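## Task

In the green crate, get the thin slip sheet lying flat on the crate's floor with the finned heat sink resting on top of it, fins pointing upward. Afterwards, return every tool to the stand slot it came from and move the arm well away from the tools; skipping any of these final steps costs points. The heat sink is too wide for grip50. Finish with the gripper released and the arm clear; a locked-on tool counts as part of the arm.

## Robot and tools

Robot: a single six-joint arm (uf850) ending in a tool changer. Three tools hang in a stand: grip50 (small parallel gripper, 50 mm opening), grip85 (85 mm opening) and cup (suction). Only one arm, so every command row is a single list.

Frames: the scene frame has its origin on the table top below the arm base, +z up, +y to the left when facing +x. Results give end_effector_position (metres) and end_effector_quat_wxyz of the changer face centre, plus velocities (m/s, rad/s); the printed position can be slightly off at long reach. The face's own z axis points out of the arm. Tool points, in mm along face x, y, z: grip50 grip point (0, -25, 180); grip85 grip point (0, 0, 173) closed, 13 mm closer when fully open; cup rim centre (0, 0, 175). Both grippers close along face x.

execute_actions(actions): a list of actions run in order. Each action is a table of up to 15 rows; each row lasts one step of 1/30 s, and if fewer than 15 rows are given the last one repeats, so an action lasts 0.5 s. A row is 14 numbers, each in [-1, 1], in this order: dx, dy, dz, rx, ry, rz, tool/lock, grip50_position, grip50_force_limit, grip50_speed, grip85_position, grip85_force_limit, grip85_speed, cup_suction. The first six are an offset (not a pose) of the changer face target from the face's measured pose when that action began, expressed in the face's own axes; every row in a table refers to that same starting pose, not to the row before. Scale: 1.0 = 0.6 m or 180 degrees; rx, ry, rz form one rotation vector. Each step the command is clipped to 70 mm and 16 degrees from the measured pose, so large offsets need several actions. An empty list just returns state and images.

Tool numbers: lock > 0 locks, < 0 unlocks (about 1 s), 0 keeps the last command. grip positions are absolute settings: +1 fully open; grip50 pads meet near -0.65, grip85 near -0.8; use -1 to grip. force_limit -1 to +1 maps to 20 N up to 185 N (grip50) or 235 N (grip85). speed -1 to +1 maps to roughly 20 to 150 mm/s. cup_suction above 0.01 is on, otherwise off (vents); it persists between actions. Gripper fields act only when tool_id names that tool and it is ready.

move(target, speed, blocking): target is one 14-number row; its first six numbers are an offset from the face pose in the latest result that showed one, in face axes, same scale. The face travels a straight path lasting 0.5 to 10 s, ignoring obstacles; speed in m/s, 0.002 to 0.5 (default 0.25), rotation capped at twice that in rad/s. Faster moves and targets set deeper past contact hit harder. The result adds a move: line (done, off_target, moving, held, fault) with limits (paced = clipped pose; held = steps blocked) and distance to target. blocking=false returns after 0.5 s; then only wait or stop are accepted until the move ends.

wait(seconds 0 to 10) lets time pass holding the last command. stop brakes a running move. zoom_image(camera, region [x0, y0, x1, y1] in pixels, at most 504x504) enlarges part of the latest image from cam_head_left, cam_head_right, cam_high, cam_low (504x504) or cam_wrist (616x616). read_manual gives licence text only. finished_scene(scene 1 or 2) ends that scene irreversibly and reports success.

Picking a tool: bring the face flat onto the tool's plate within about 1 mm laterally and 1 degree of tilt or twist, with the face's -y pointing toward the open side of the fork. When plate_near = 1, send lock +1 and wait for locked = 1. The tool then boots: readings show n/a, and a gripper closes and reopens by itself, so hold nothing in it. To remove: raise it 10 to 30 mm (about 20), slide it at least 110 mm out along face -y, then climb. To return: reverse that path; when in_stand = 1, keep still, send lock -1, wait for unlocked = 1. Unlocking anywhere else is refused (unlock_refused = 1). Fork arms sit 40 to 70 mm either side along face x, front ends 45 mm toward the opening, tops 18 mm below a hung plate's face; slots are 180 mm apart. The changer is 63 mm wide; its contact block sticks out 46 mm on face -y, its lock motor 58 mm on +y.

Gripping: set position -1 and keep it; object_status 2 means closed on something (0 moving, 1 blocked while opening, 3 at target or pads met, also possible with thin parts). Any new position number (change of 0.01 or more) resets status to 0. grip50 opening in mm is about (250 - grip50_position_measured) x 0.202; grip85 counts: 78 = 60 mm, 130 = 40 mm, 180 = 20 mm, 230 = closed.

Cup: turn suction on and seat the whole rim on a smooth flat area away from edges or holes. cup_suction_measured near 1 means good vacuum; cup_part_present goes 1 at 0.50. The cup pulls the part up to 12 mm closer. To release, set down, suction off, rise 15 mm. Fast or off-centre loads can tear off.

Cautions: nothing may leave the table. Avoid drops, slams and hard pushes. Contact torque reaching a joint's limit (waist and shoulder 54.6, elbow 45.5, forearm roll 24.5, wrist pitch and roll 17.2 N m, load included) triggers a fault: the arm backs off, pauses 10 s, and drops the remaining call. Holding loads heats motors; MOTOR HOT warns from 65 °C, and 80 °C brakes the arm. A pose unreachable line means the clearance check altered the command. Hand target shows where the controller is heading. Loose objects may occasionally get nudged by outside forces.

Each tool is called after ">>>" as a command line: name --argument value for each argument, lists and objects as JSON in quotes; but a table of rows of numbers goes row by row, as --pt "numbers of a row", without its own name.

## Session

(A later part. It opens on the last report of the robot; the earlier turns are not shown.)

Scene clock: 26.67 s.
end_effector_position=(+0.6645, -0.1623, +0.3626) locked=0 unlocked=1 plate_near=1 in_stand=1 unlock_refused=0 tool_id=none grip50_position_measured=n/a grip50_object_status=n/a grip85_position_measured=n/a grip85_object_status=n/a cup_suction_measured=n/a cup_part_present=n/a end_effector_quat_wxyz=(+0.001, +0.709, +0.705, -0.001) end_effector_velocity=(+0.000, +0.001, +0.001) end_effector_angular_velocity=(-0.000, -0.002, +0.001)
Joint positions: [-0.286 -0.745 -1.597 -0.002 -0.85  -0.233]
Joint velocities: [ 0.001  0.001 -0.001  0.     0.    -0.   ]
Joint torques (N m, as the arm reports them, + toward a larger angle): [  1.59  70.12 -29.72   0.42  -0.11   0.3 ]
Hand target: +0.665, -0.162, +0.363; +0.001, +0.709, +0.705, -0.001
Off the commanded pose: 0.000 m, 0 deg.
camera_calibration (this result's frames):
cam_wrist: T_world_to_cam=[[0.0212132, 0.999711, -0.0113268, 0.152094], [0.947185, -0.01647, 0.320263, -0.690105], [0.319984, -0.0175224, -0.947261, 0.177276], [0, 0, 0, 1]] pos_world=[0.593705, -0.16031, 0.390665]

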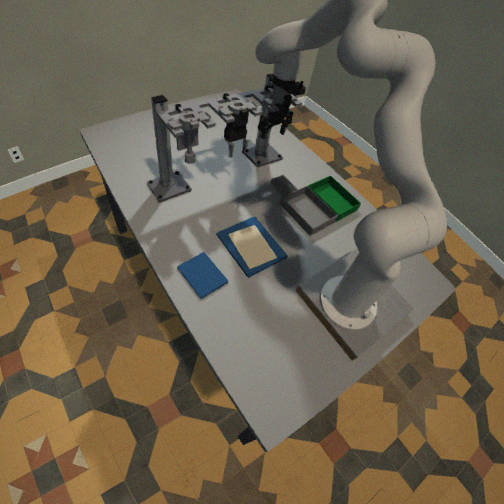

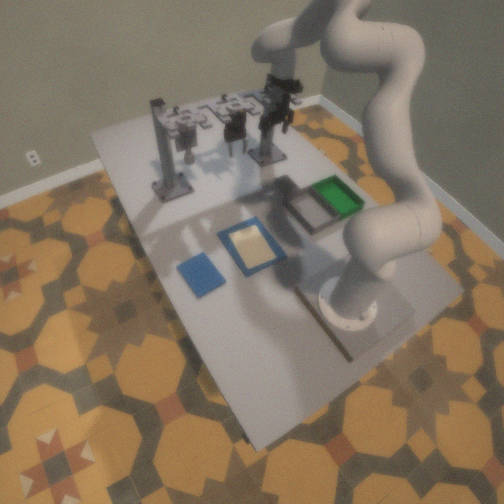

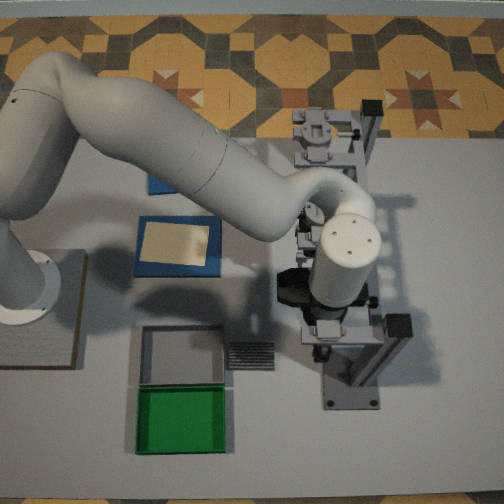

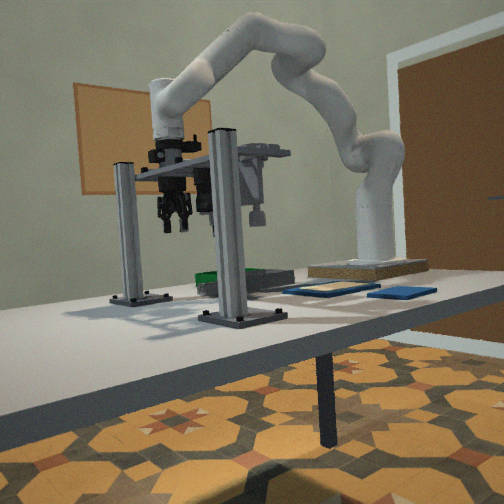

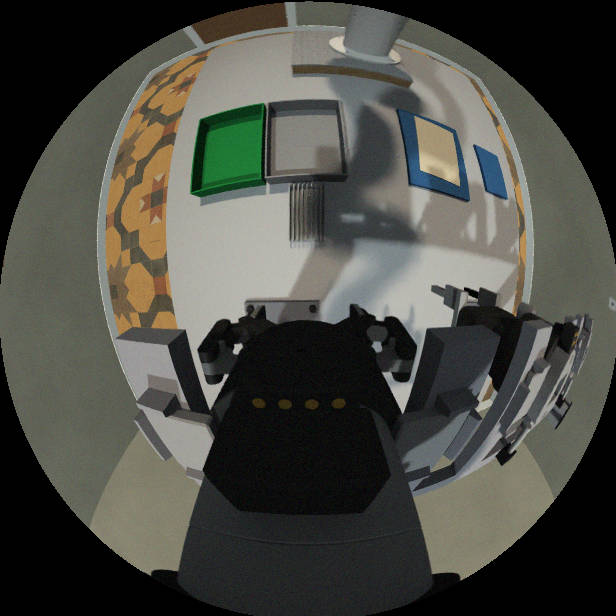

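>>> move --target '[0,0,-0.055,0,0,0,0,0,0,0,1,0,0,0]' --speed 0.1

>>> move --target '[0.6,0,0,0,0,0,0,0,0,0,1,0,0,0]' --speed 0.3

>>> move --target '[0,0,0.015,0,0,0,0,0,0,0,1,0,0,0]' --speed 0.05

>>> zoom_image --camera "cam_wrist" --region '[200,280,420,430]'

Scene clock: 27.70 s.
end_effector_position=(+0.6645, -0.1623, +0.3953) locked=0 unlocked=1 plate_near=0 in_stand=0 unlock_refused=0 tool_id=none grip50_position_measured=n/a grip50_object_status=n/a grip85_position_measured=n/a grip85_object_status=n/a cup_suction_measured=n/a cup_part_present=n/a end_effector_quat_wxyz=(+0.001, +0.709, +0.705, -0.001) end_effector_velocity=(+0.001, -0.000, +0.003) end_effector_angular_velocity=(-0.001, -0.003, +0.001)
Joint positions: [-0.285 -0.714 -1.624 -0.001 -0.909 -0.233]
Joint velocities: [-0.     0.002 -0.003 -0.    -0.003 -0.001]
Joint torques (N m, as the arm reports them, + toward a larger angle): [  1.98  68.94 -30.41   0.51  -0.1    0.26]
Hand target: +0.665, -0.162, +0.396; +0.001, +0.709, +0.705, -0.001
Off the commanded pose: 0.000 m, 0 deg.
move: done
camera_calibration (this result's frames):
cam_wrist: T_world_to_cam=[[0.0212174, 0.999711, -0.0112721, 0.152348], [0.947284, -0.0164969, 0.319971, -0.700493], [0.319693, -0.0174668, -0.94736, 0.208492], [0, 0, 0, 1]] pos_world=[0.593679, -0.160218, 0.423372]

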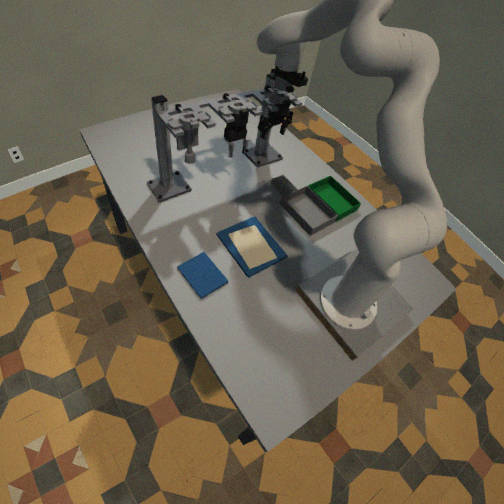

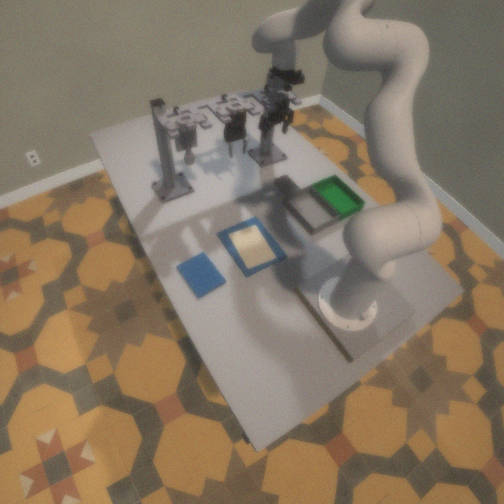

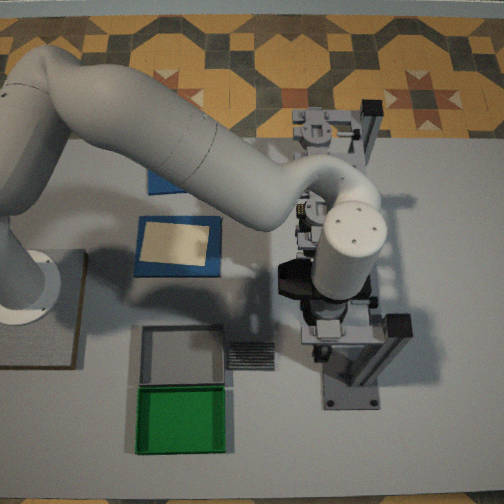

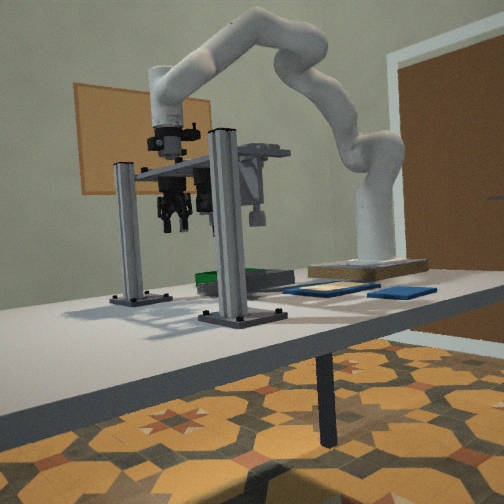

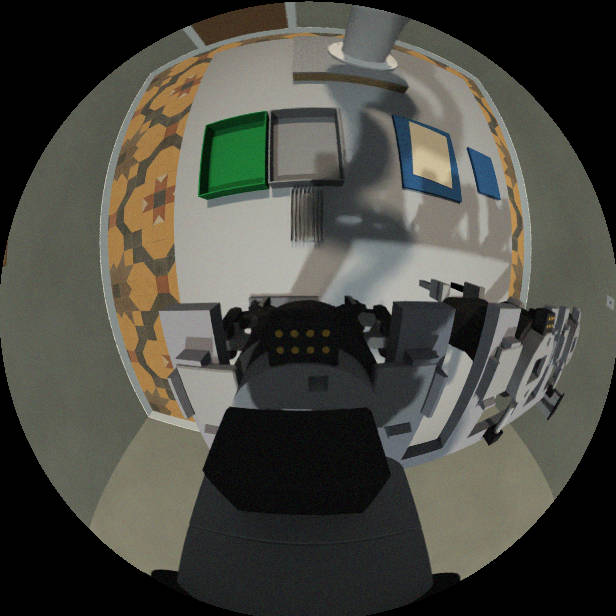

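Scene clock: 29.40 s.
end_effector_position=(+0.6672, +0.1975, +0.3946) locked=0 unlocked=1 plate_near=0 in_stand=0 unlock_refused=0 tool_id=none grip50_position_measured=n/a grip50_object_status=n/a grip85_position_measured=n/a grip85_object_status=n/a cup_suction_measured=n/a cup_part_present=n/a end_effector_quat_wxyz=(+0.001, +0.709, +0.705, -0.001) end_effector_velocity=(-0.000, +0.003, -0.001) end_effector_angular_velocity=(-0.000, +0.002, +0.002)
Joint positions: [ 0.242 -0.745 -1.674 -0.    -0.928  0.294]
Joint velocities: [ 0.005 -0.003 -0.003  0.    -0.002  0.003]
Joint torques (N m, as the arm reports them, + toward a larger angle): [  1.52  70.52 -30.39   0.4   -0.08   0.25]
Hand target: +0.667, +0.198, +0.394; +0.001, +0.709, +0.705, -0.001
Off the commanded pose: 0.001 m, 0 deg.
move: done
camera_calibration (this result's frames):
cam_wrist: T_world_to_cam=[[0.0216533, 0.999715, -0.0100342, -0.208191], [0.947248, -0.0173047, 0.320035, -0.696779], [0.31977, -0.0164346, -0.947353, 0.212969], [0, 0, 0, 1]] pos_world=[0.596429, 0.199574, 0.422662]

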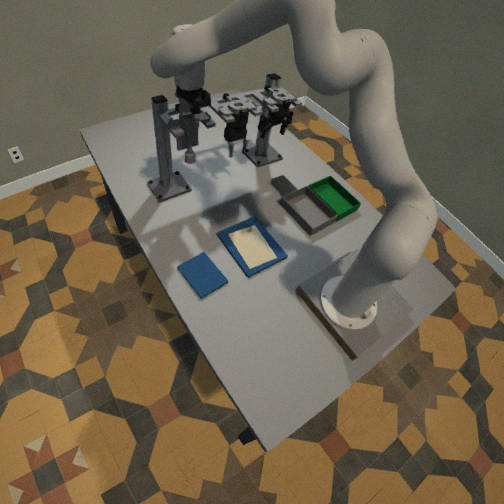

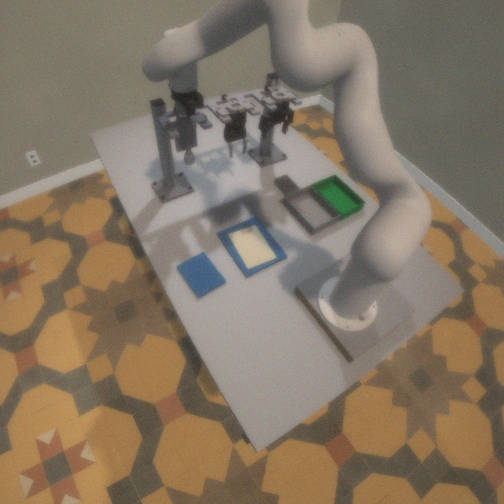

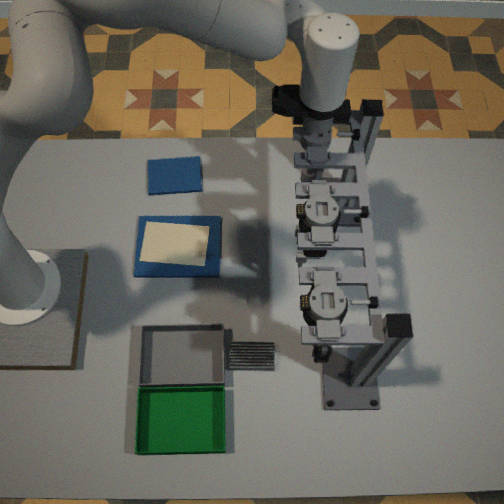

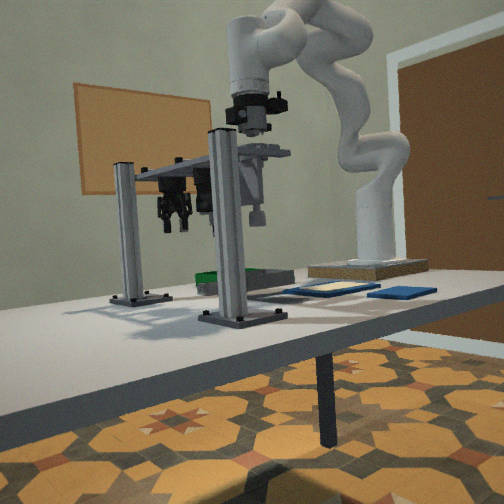

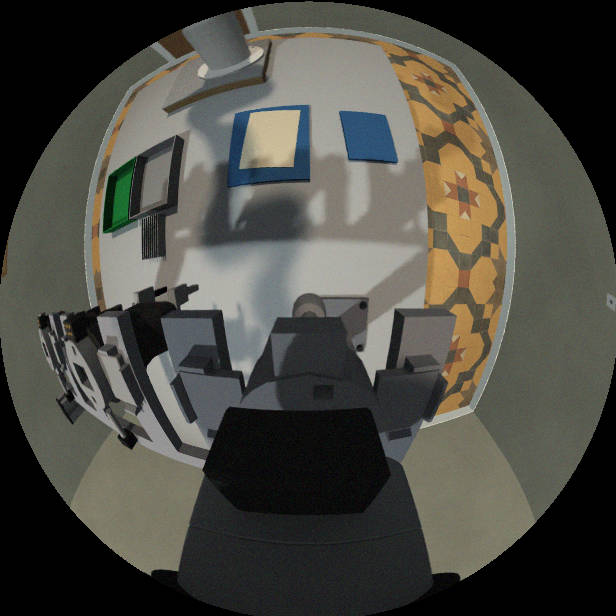

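Scene clock: 30.10 s.
end_effector_position=(+0.6672, +0.1975, +0.3857) locked=0 unlocked=1 plate_near=0 in_stand=0 unlock_refused=0 tool_id=none grip50_position_measured=n/a grip50_object_status=n/a grip85_position_measured=n/a grip85_object_status=n/a cup_suction_measured=n/a cup_part_present=n/a end_effector_quat_wxyz=(+0.001, +0.709, +0.705, -0.001) end_effector_velocity=(+0.000, -0.000, +0.000) end_effector_angular_velocity=(+0.001, -0.002, -0.001)
Joint positions: [ 0.242 -0.753 -1.665 -0.    -0.912  0.294]
Joint velocities: [-0.     0.    -0.001  0.     0.002  0.   ]
Joint torques (N m, as the arm reports them, + toward a larger angle): [  1.93  70.6  -30.13   0.6   -0.1    0.19]
Hand target: +0.667, +0.198, +0.386; +0.001, +0.709, +0.705, -0.001
Off the commanded pose: 0.000 m, 0 deg.
move: done
camera_calibration (this result's frames):
cam_wrist: T_world_to_cam=[[0.0216548, 0.999715, -0.0100256, -0.208268], [0.947242, -0.0173085, 0.320052, -0.693932], [0.319788, -0.0164274, -0.947347, 0.204525], [0, 0, 0, 1]] pos_world=[0.596427, 0.199558, 0.413762]

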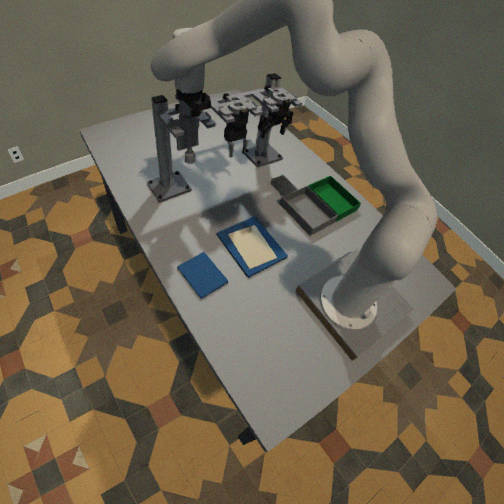

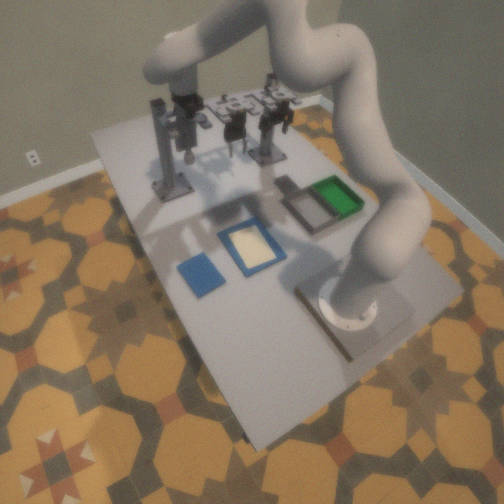

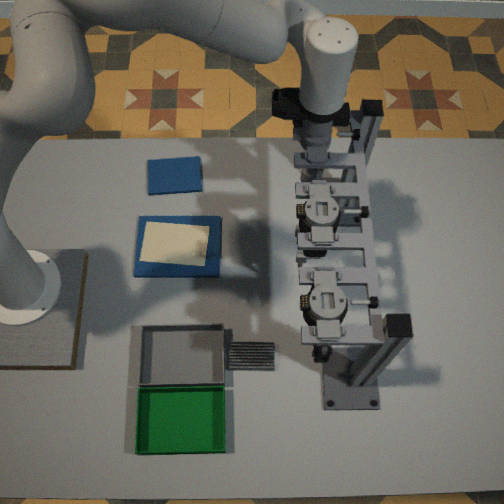

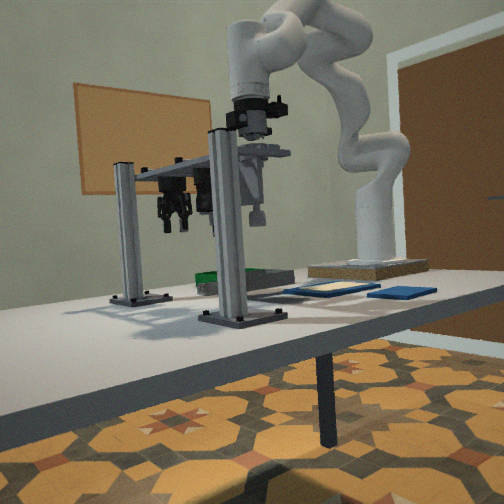

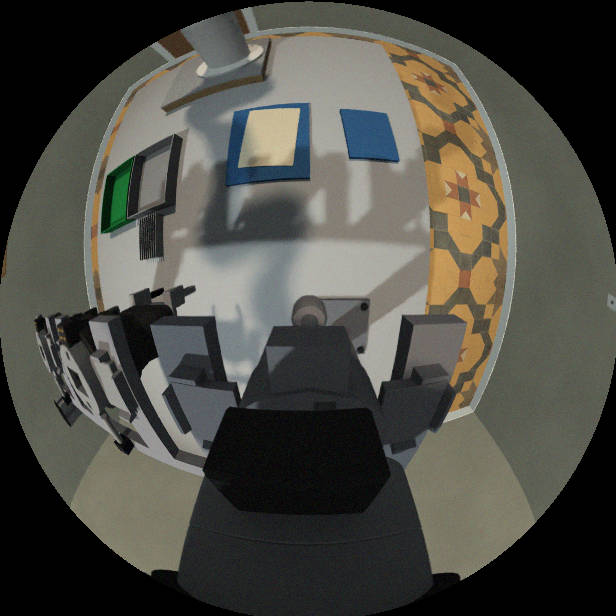

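Region (200, 280, 420, 430) of cam_wrist's 616x616 image, scaled by 2.291, with more detail than that image has; it fills the top 344 rows of this view, and the rest is white.

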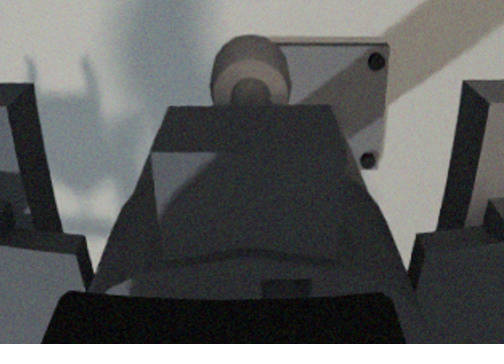

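>>> move --target '[0.0027,0.005,-0.0015,0,0,0.003,0,0,0,0,1,0,0,0]' --speed 0.05

Scene clock: 30.97 s.
end_effector_position=(+0.6702, +0.1991, +0.3865) locked=0 unlocked=1 plate_near=0 in_stand=0 unlock_refused=0 tool_id=none grip50_position_measured=n/a grip50_object_status=n/a grip85_position_measured=n/a grip85_object_status=n/a cup_suction_measured=n/a cup_part_present=n/a end_effector_quat_wxyz=(+0.001, +0.713, +0.701, -0.001) end_effector_velocity=(+0.000, +0.000, -0.000) end_effector_angular_velocity=(-0.000, +0.001, +0.000)
Joint positions: [ 0.243 -0.761 -1.681 -0.    -0.919  0.304]
Joint velocities: [ 0.    -0.002 -0.002 -0.    -0.001  0.   ]
Joint torques (N m, as the arm reports them, + toward a larger angle): [  1.73  70.81 -30.08   0.64  -0.17   0.21]
Hand target: +0.670, +0.199, +0.387; +0.001, +0.713, +0.701, -0.001
Off the commanded pose: 0.000 m, 0 deg.
move: done
camera_calibration (this result's frames):
cam_wrist: T_world_to_cam=[[0.0309887, 0.999469, -0.0100217, -0.216112], [0.947035, -0.0261536, 0.320064, -0.695113], [0.319632, -0.0194093, -0.947343, 0.20513], [0, 0, 0, 1]] pos_world=[0.599427, 0.201799, 0.414643]

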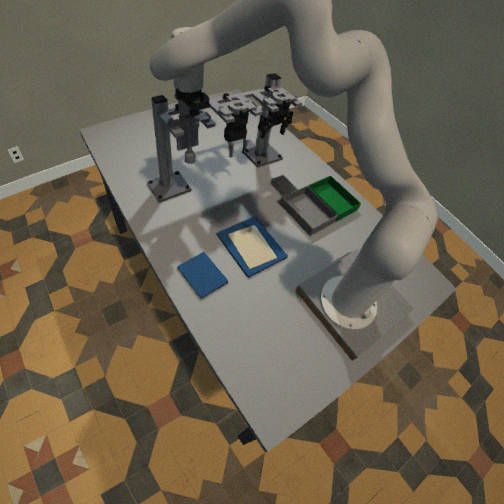

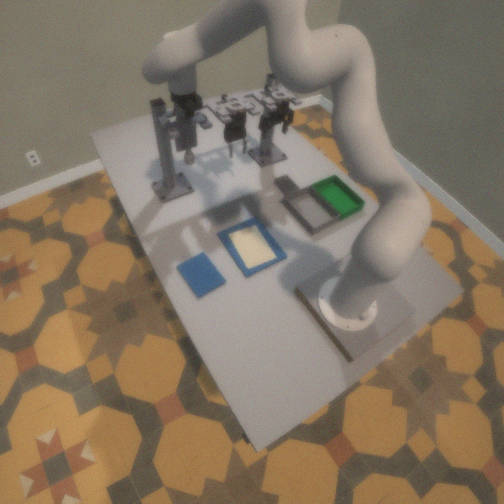

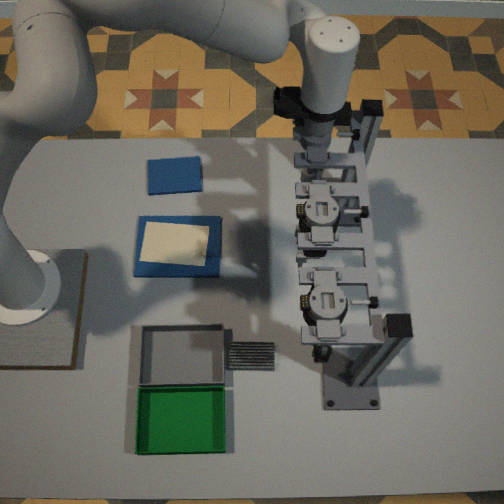

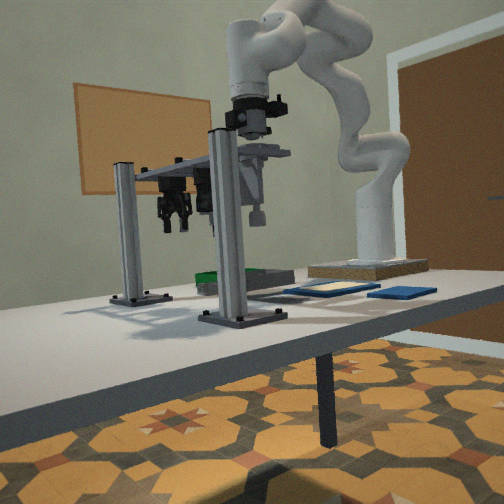

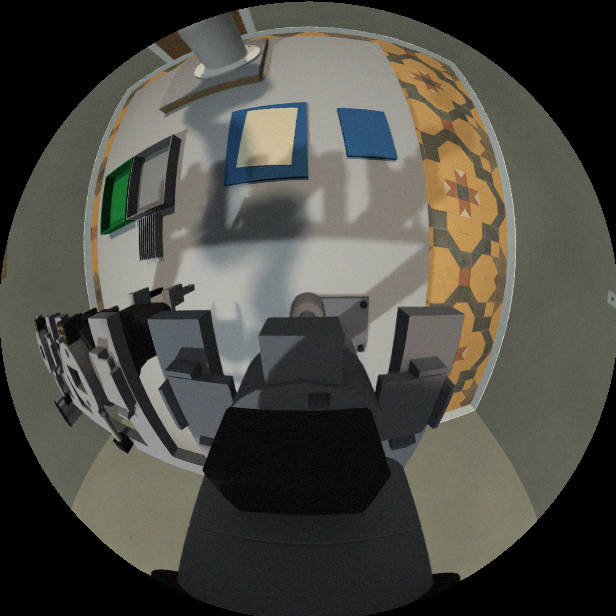

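>>> move --target '[0.0003,0.0005,0.041,0,0,0,0,0,0,0,1,0,0,0]' --speed 0.03

Scene clock: 32.13 s.
end_effector_position=(+0.6706, +0.1992, +0.3624) locked=0 unlocked=1 plate_near=1 in_stand=1 unlock_refused=0 tool_id=none grip50_position_measured=n/a grip50_object_status=n/a grip85_position_measured=n/a grip85_object_status=n/a cup_suction_measured=n/a cup_part_present=n/a end_effector_quat_wxyz=(+0.001, +0.713, +0.701, -0.000) end_effector_velocity=(+0.000, +0.000, -0.000) end_effector_angular_velocity=(+0.001, -0.002, +0.001)
Joint positions: [ 0.243 -0.785 -1.662 -0.    -0.877  0.304]
Joint velocities: [ 0.    -0.     0.     0.     0.003 -0.001]
Joint torques (N m, as the arm reports them, + toward a larger angle): [  2.36  67.07 -27.95   0.75   0.06   0.29]
Hand target: +0.671, +0.199, +0.362; +0.001, +0.713, +0.701, -0.001
Off the commanded pose: 0.001 m, 0 deg.
move: done
camera_calibration (this result's frames):
cam_wrist: T_world_to_cam=[[0.0310188, 0.99947, -0.0098676, -0.216573], [0.946881, -0.0262223, 0.320514, -0.687798], [0.320086, -0.0192854, -0.947192, 0.181801], [0, 0, 0, 1]] pos_world=[0.599789, 0.201928, 0.390513]

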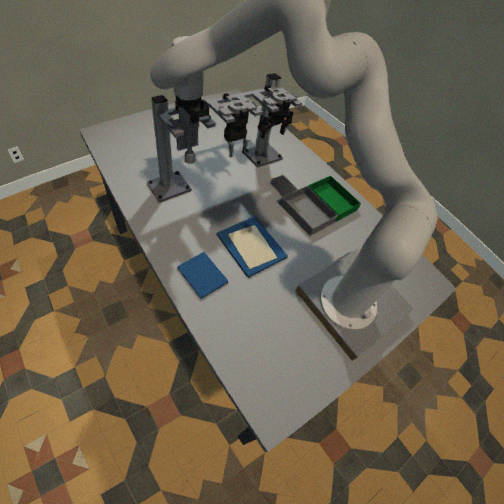

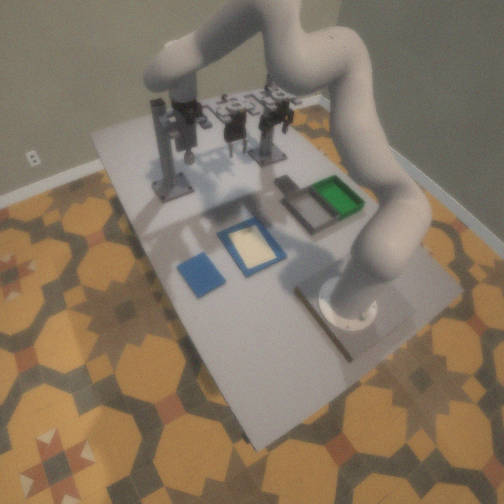

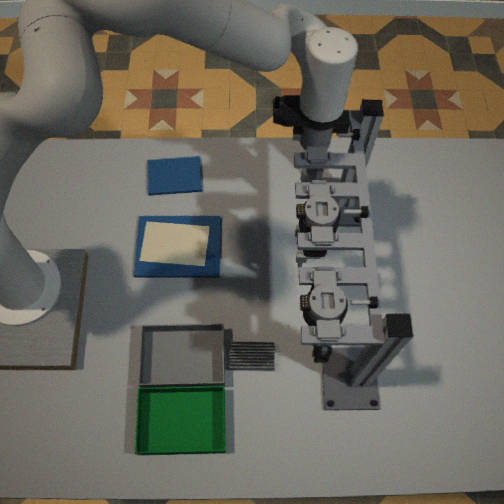

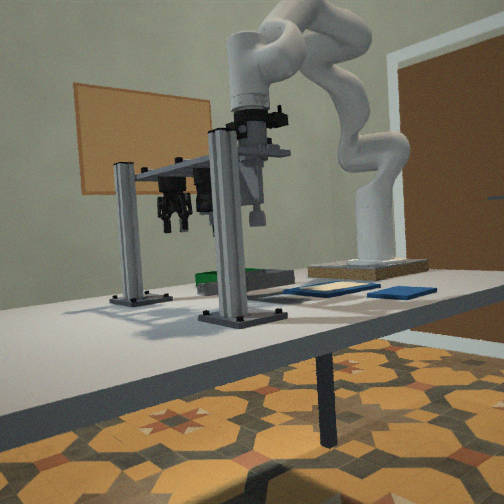

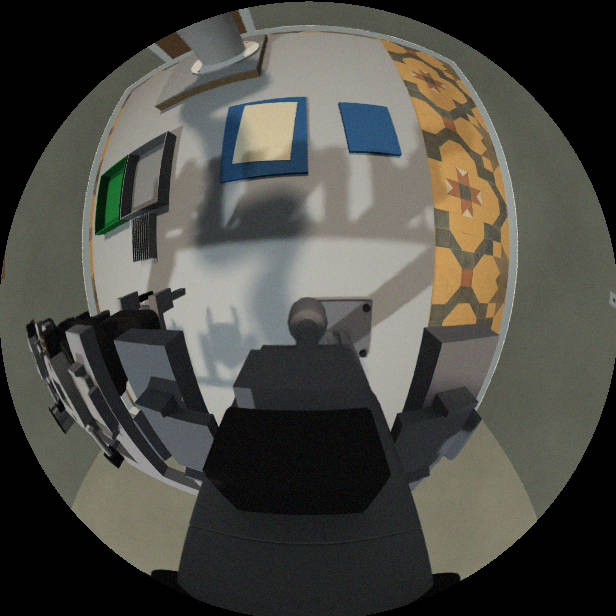

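>>> execute_actions --actions '[[[0,0,0,0,0,0,1,0,0,0,1,0,0,0]],[[0,0,0,0,0,0,1,0,0,0,1,0,0,0]],[[0,0,0,0,0,0,1,0,0,0,1,0,0,0]]]'

>>> move --target '[0,0,-0.033,0,0,0,0,0,0,0,1,0,0,0]' --speed 0.08

>>> move --target '[0,-0.217,0,0,0,0,0,0,0,0,1,0,0,0]' --speed 0.18

>>> move --target '[-0.1276,-0.309,0.23,0,0,0.02,0,0,0,0,1,0,0,0]'

Scene clock: 33.90 s.
end_effector_position=(+0.6707, +0.1993, +0.3626) locked=1 unlocked=0 plate_near=1 in_stand=1 unlock_refused=0 tool_id=cup grip50_position_measured=n/a grip50_object_status=n/a grip85_position_measured=n/a grip85_object_status=n/a cup_suction_measured=n/a cup_part_present=n/a end_effector_quat_wxyz=(+0.001, +0.713, +0.701, -0.000) end_effector_velocity=(+0.001, -0.000, +0.002) end_effector_angular_velocity=(+0.001, -0.003, -0.000)
Joint positions: [ 0.243 -0.784 -1.662 -0.    -0.876  0.304]
Joint velocities: [-0.001  0.002 -0.001  0.    -0.    -0.001]
Joint torques (N m, as the arm reports them, + toward a larger angle): [  2.22  72.33 -29.85   0.    -0.4    0.28]
Hand target: +0.671, +0.199, +0.363; +0.001, +0.713, +0.701, -0.000
Off the commanded pose: 0.000 m, 0 deg.
camera_calibration (this result's frames):
cam_wrist: T_world_to_cam=[[0.0310289, 0.999472, -0.00967063, -0.216718], [0.946703, -0.0262845, 0.321033, -0.688004], [0.32061, -0.0191165, -0.947019, 0.181478], [0, 0, 0, 1]] pos_world=[0.599877, 0.201989, 0.390639]

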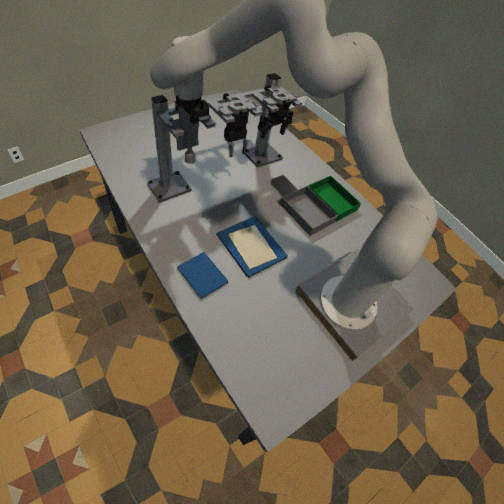

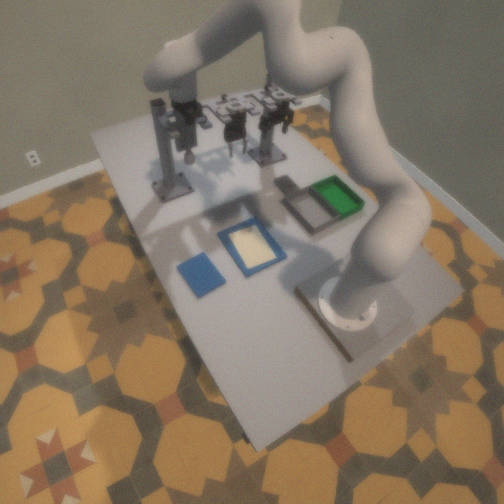

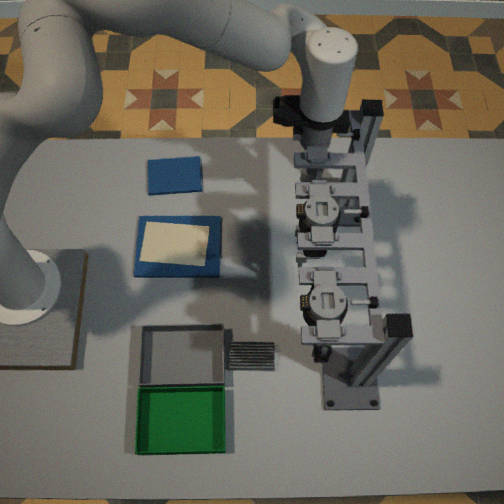

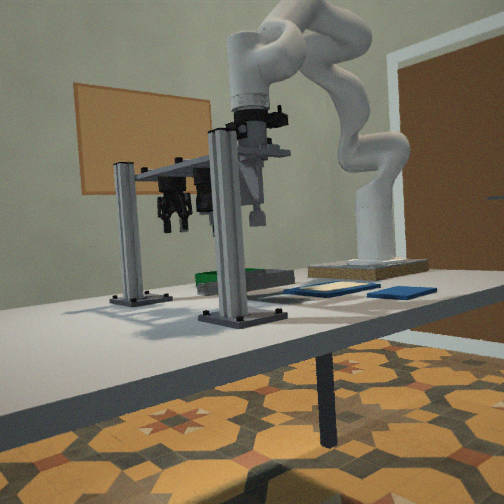

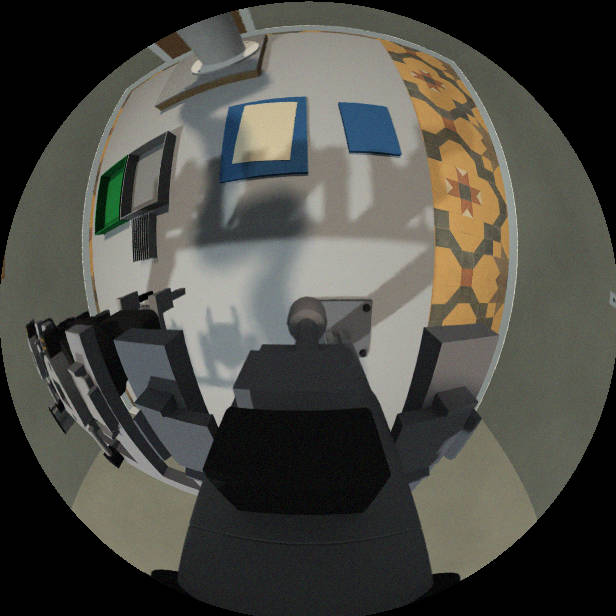

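Scene clock: 34.67 s.
end_effector_position=(+0.6706, +0.1993, +0.3822) locked=1 unlocked=0 plate_near=1 in_stand=0 unlock_refused=0 tool_id=cup grip50_position_measured=n/a grip50_object_status=n/a grip85_position_measured=n/a grip85_object_status=n/a cup_suction_measured=0.00 cup_part_present=0 end_effector_quat_wxyz=(+0.001, +0.713, +0.701, -0.000) end_effector_velocity=(+0.000, -0.001, +0.001) end_effector_angular_velocity=(-0.000, +0.000, -0.001)
Joint positions: [ 0.243 -0.766 -1.678 -0.    -0.911  0.304]
Joint velocities: [-0.001  0.001 -0.001  0.    -0.002  0.   ]
Joint torques (N m, as the arm reports them, + toward a larger angle): [  1.37  78.89 -34.68   0.45  -0.11   0.25]
Hand target: +0.671, +0.199, +0.382; +0.001, +0.713, +0.701, -0.000
Off the commanded pose: 0.000 m, 0 deg.
move: done
camera_calibration (this result's frames):
cam_wrist: T_world_to_cam=[[0.0310292, 0.999471, -0.00977041, -0.216501], [0.946791, -0.0262579, 0.320777, -0.694203], [0.320351, -0.019204, -0.947104, 0.200247], [0, 0, 0, 1]] pos_world=[0.599833, 0.202003, 0.410224]

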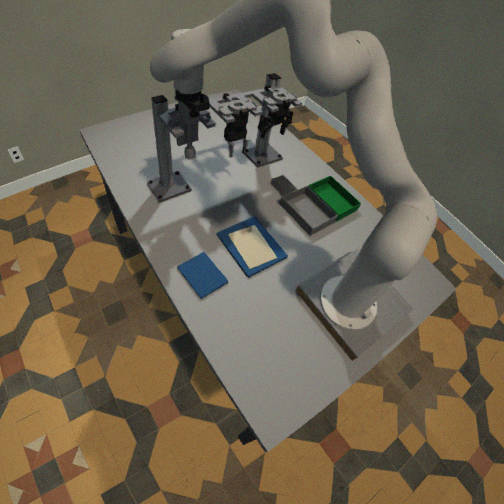

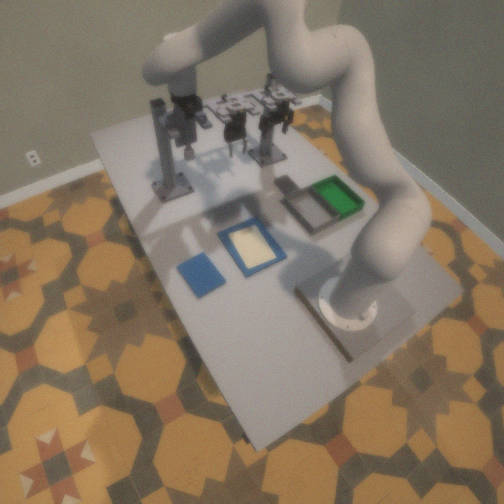

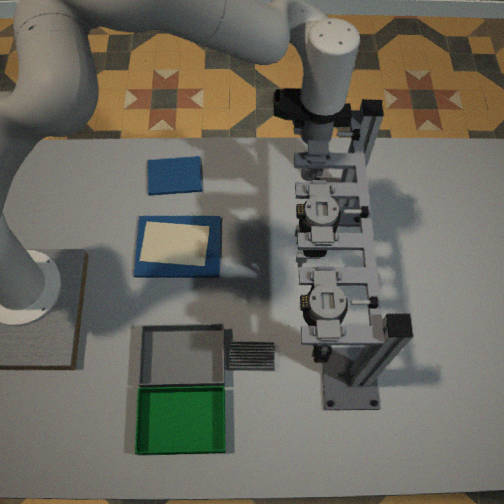

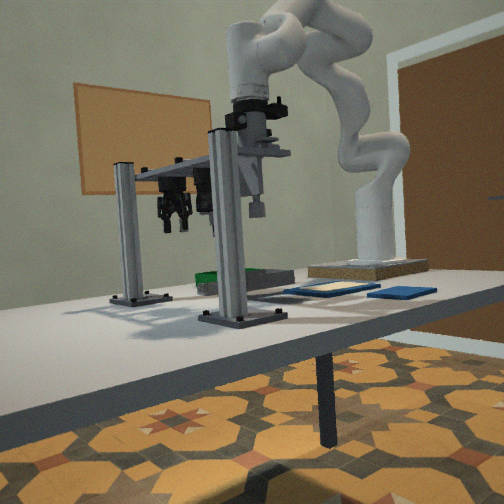

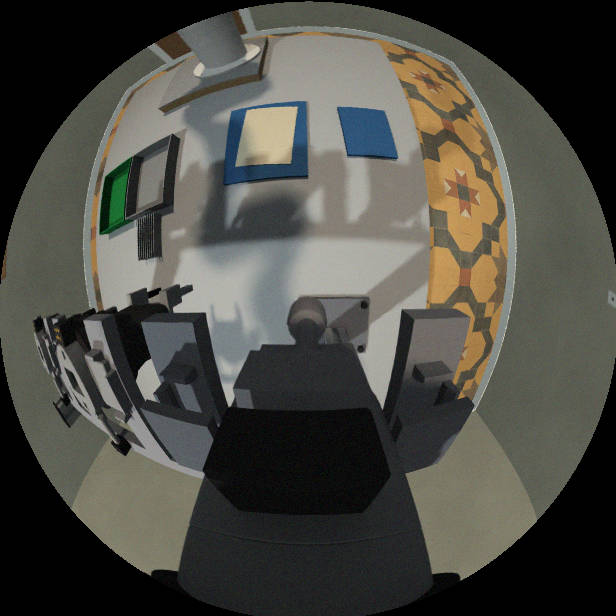

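Scene clock: 35.83 s.
end_effector_position=(+0.5408, +0.2016, +0.3822) locked=1 unlocked=0 plate_near=1 in_stand=0 unlock_refused=0 tool_id=cup grip50_position_measured=n/a grip50_object_status=n/a grip85_position_measured=n/a grip85_object_status=n/a cup_suction_measured=0.00 cup_part_present=0 end_effector_quat_wxyz=(+0.001, +0.713, +0.701, -0.000) end_effector_velocity=(-0.002, +0.001, +0.001) end_effector_angular_velocity=(+0.000, -0.002, +0.001)
Joint positions: [ 0.311 -0.469 -1.22  -0.    -0.75   0.372]
Joint velocities: [ 0.003  0.005  0.004 -0.001  0.001  0.002]
Joint torques (N m, as the arm reports them, + toward a larger angle): [  1.5   62.67 -33.24   0.39  -0.09   0.21]
Hand target: +0.541, +0.202, +0.382; +0.001, +0.713, +0.701, -0.000
Off the commanded pose: 0.000 m, 0 deg.
move: done
camera_calibration (this result's frames):
cam_wrist: T_world_to_cam=[[0.0311098, 0.999471, -0.00952729, -0.214924], [0.946759, -0.0264106, 0.320858, -0.571248], [0.320437, -0.0190019, -0.947079, 0.241826], [0, 0, 0, 1]] pos_world=[0.470031, 0.204318, 0.410271]

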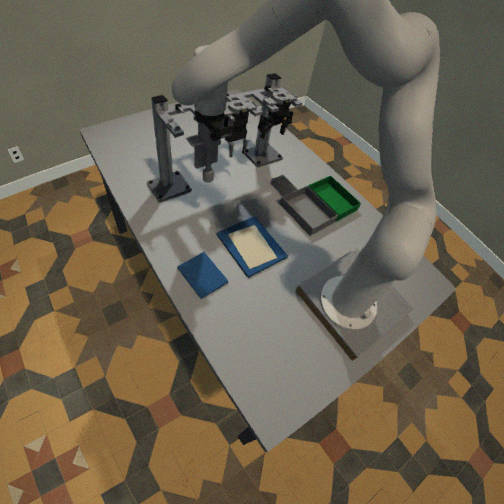

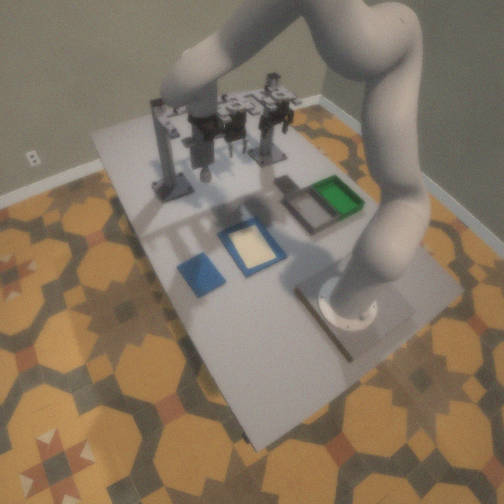

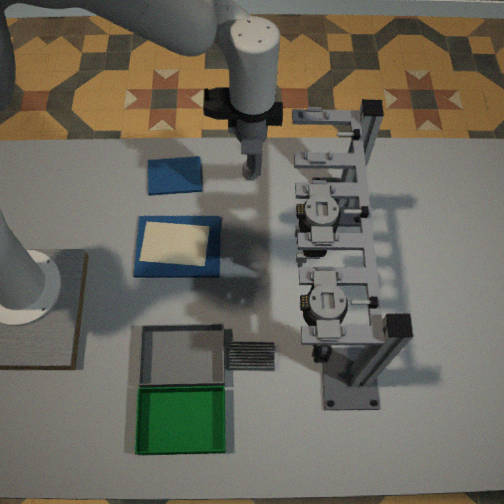

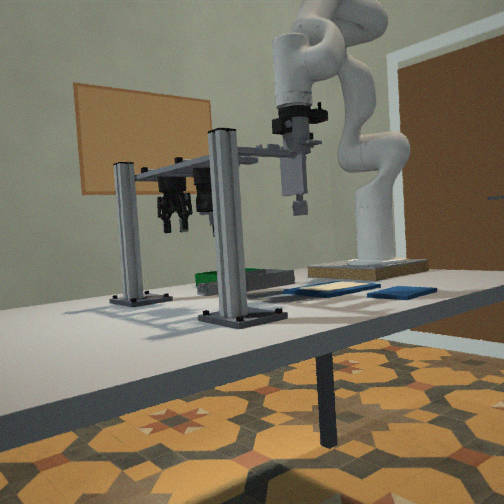

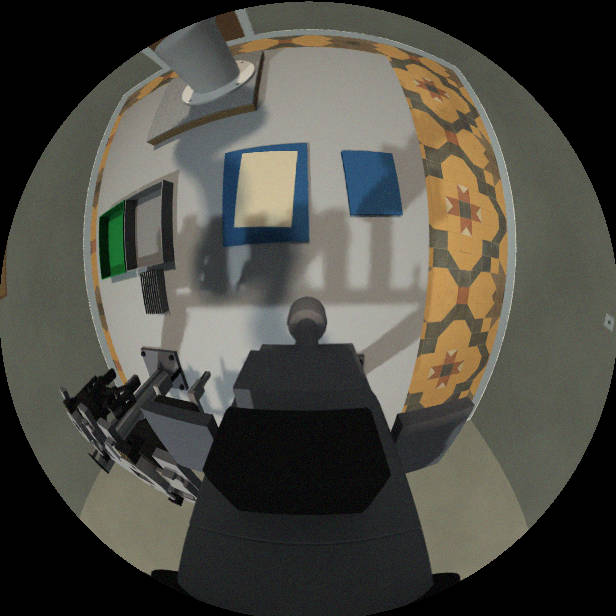

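Scene clock: 37.27 s.
end_effector_position=(+0.3548, +0.1284, +0.2447) locked=1 unlocked=0 plate_near=1 in_stand=0 unlock_refused=0 tool_id=cup grip50_position_measured=n/a grip50_object_status=n/a grip85_position_measured=n/a grip85_object_status=n/a cup_suction_measured=0.00 cup_part_present=0 end_effector_quat_wxyz=(+0.001, +0.734, +0.679, +0.000) end_effector_velocity=(-0.003, -0.002, -0.002) end_effector_angular_velocity=(-0.001, +0.003, -0.001)
Joint positions: [ 0.301 -0.308 -0.579 -0.    -0.268  0.425]
Joint velocities: [-0.001 -0.     0.007 -0.001  0.004  0.001]
Joint torques (N m, as the arm reports them, + toward a larger angle): [  1.9   42.42 -22.6    0.19  -0.05   0.22]
Hand target: +0.354, +0.128, +0.244; +0.001, +0.734, +0.679, -0.000
Off the commanded pose: 0.001 m, 0 deg.
move: done
camera_calibration (this result's frames):
cam_wrist: T_world_to_cam=[[0.0937076, 0.995559, -0.00896145, -0.159078], [0.942944, -0.0858595, 0.32169, -0.344106], [0.319492, -0.0385949, -0.946803, 0.172556], [0, 0, 0, 1]] pos_world=[0.284249, 0.135487, 0.272647]

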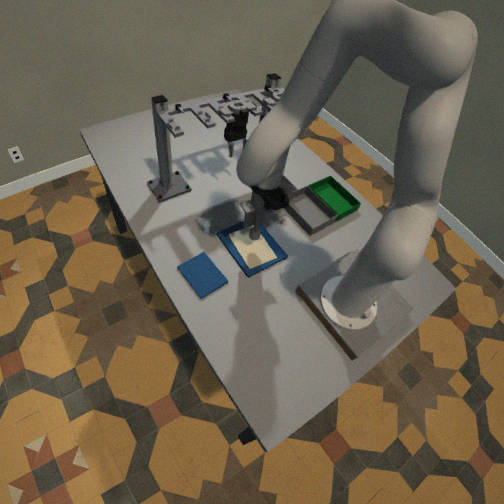

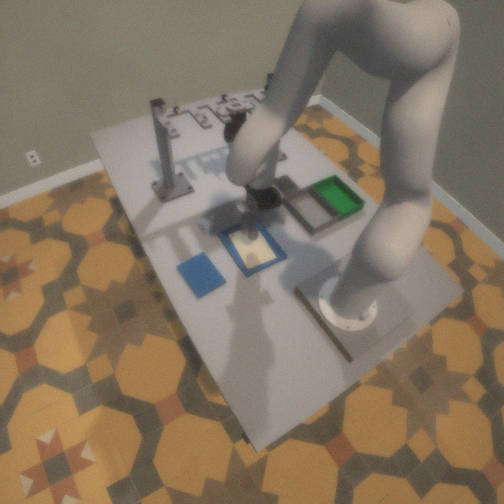

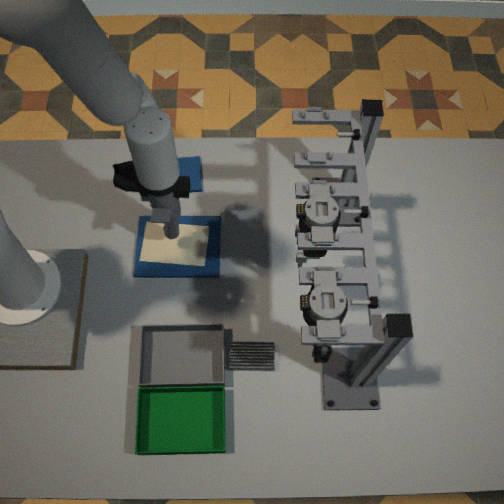

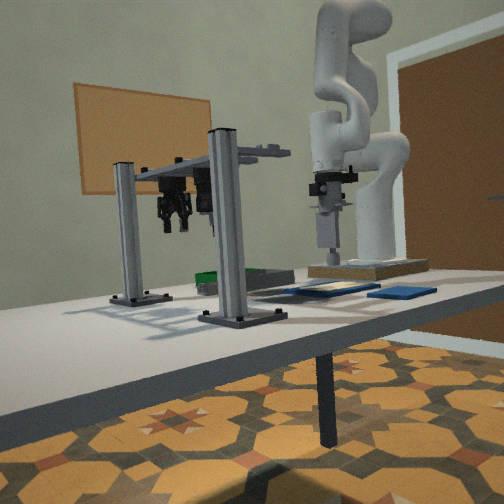

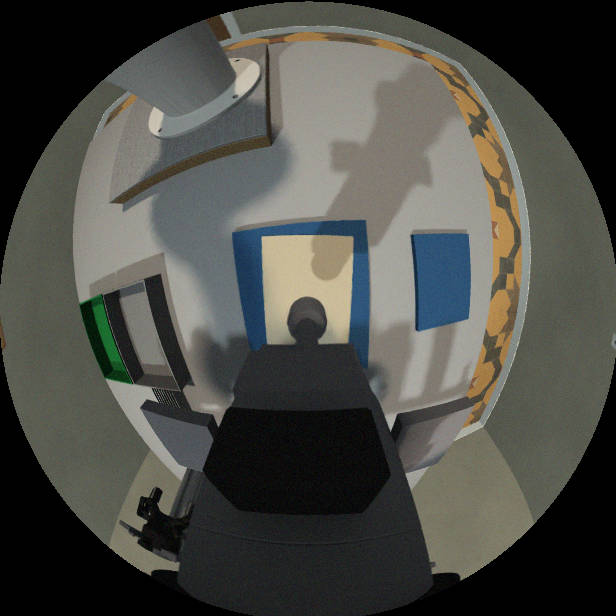

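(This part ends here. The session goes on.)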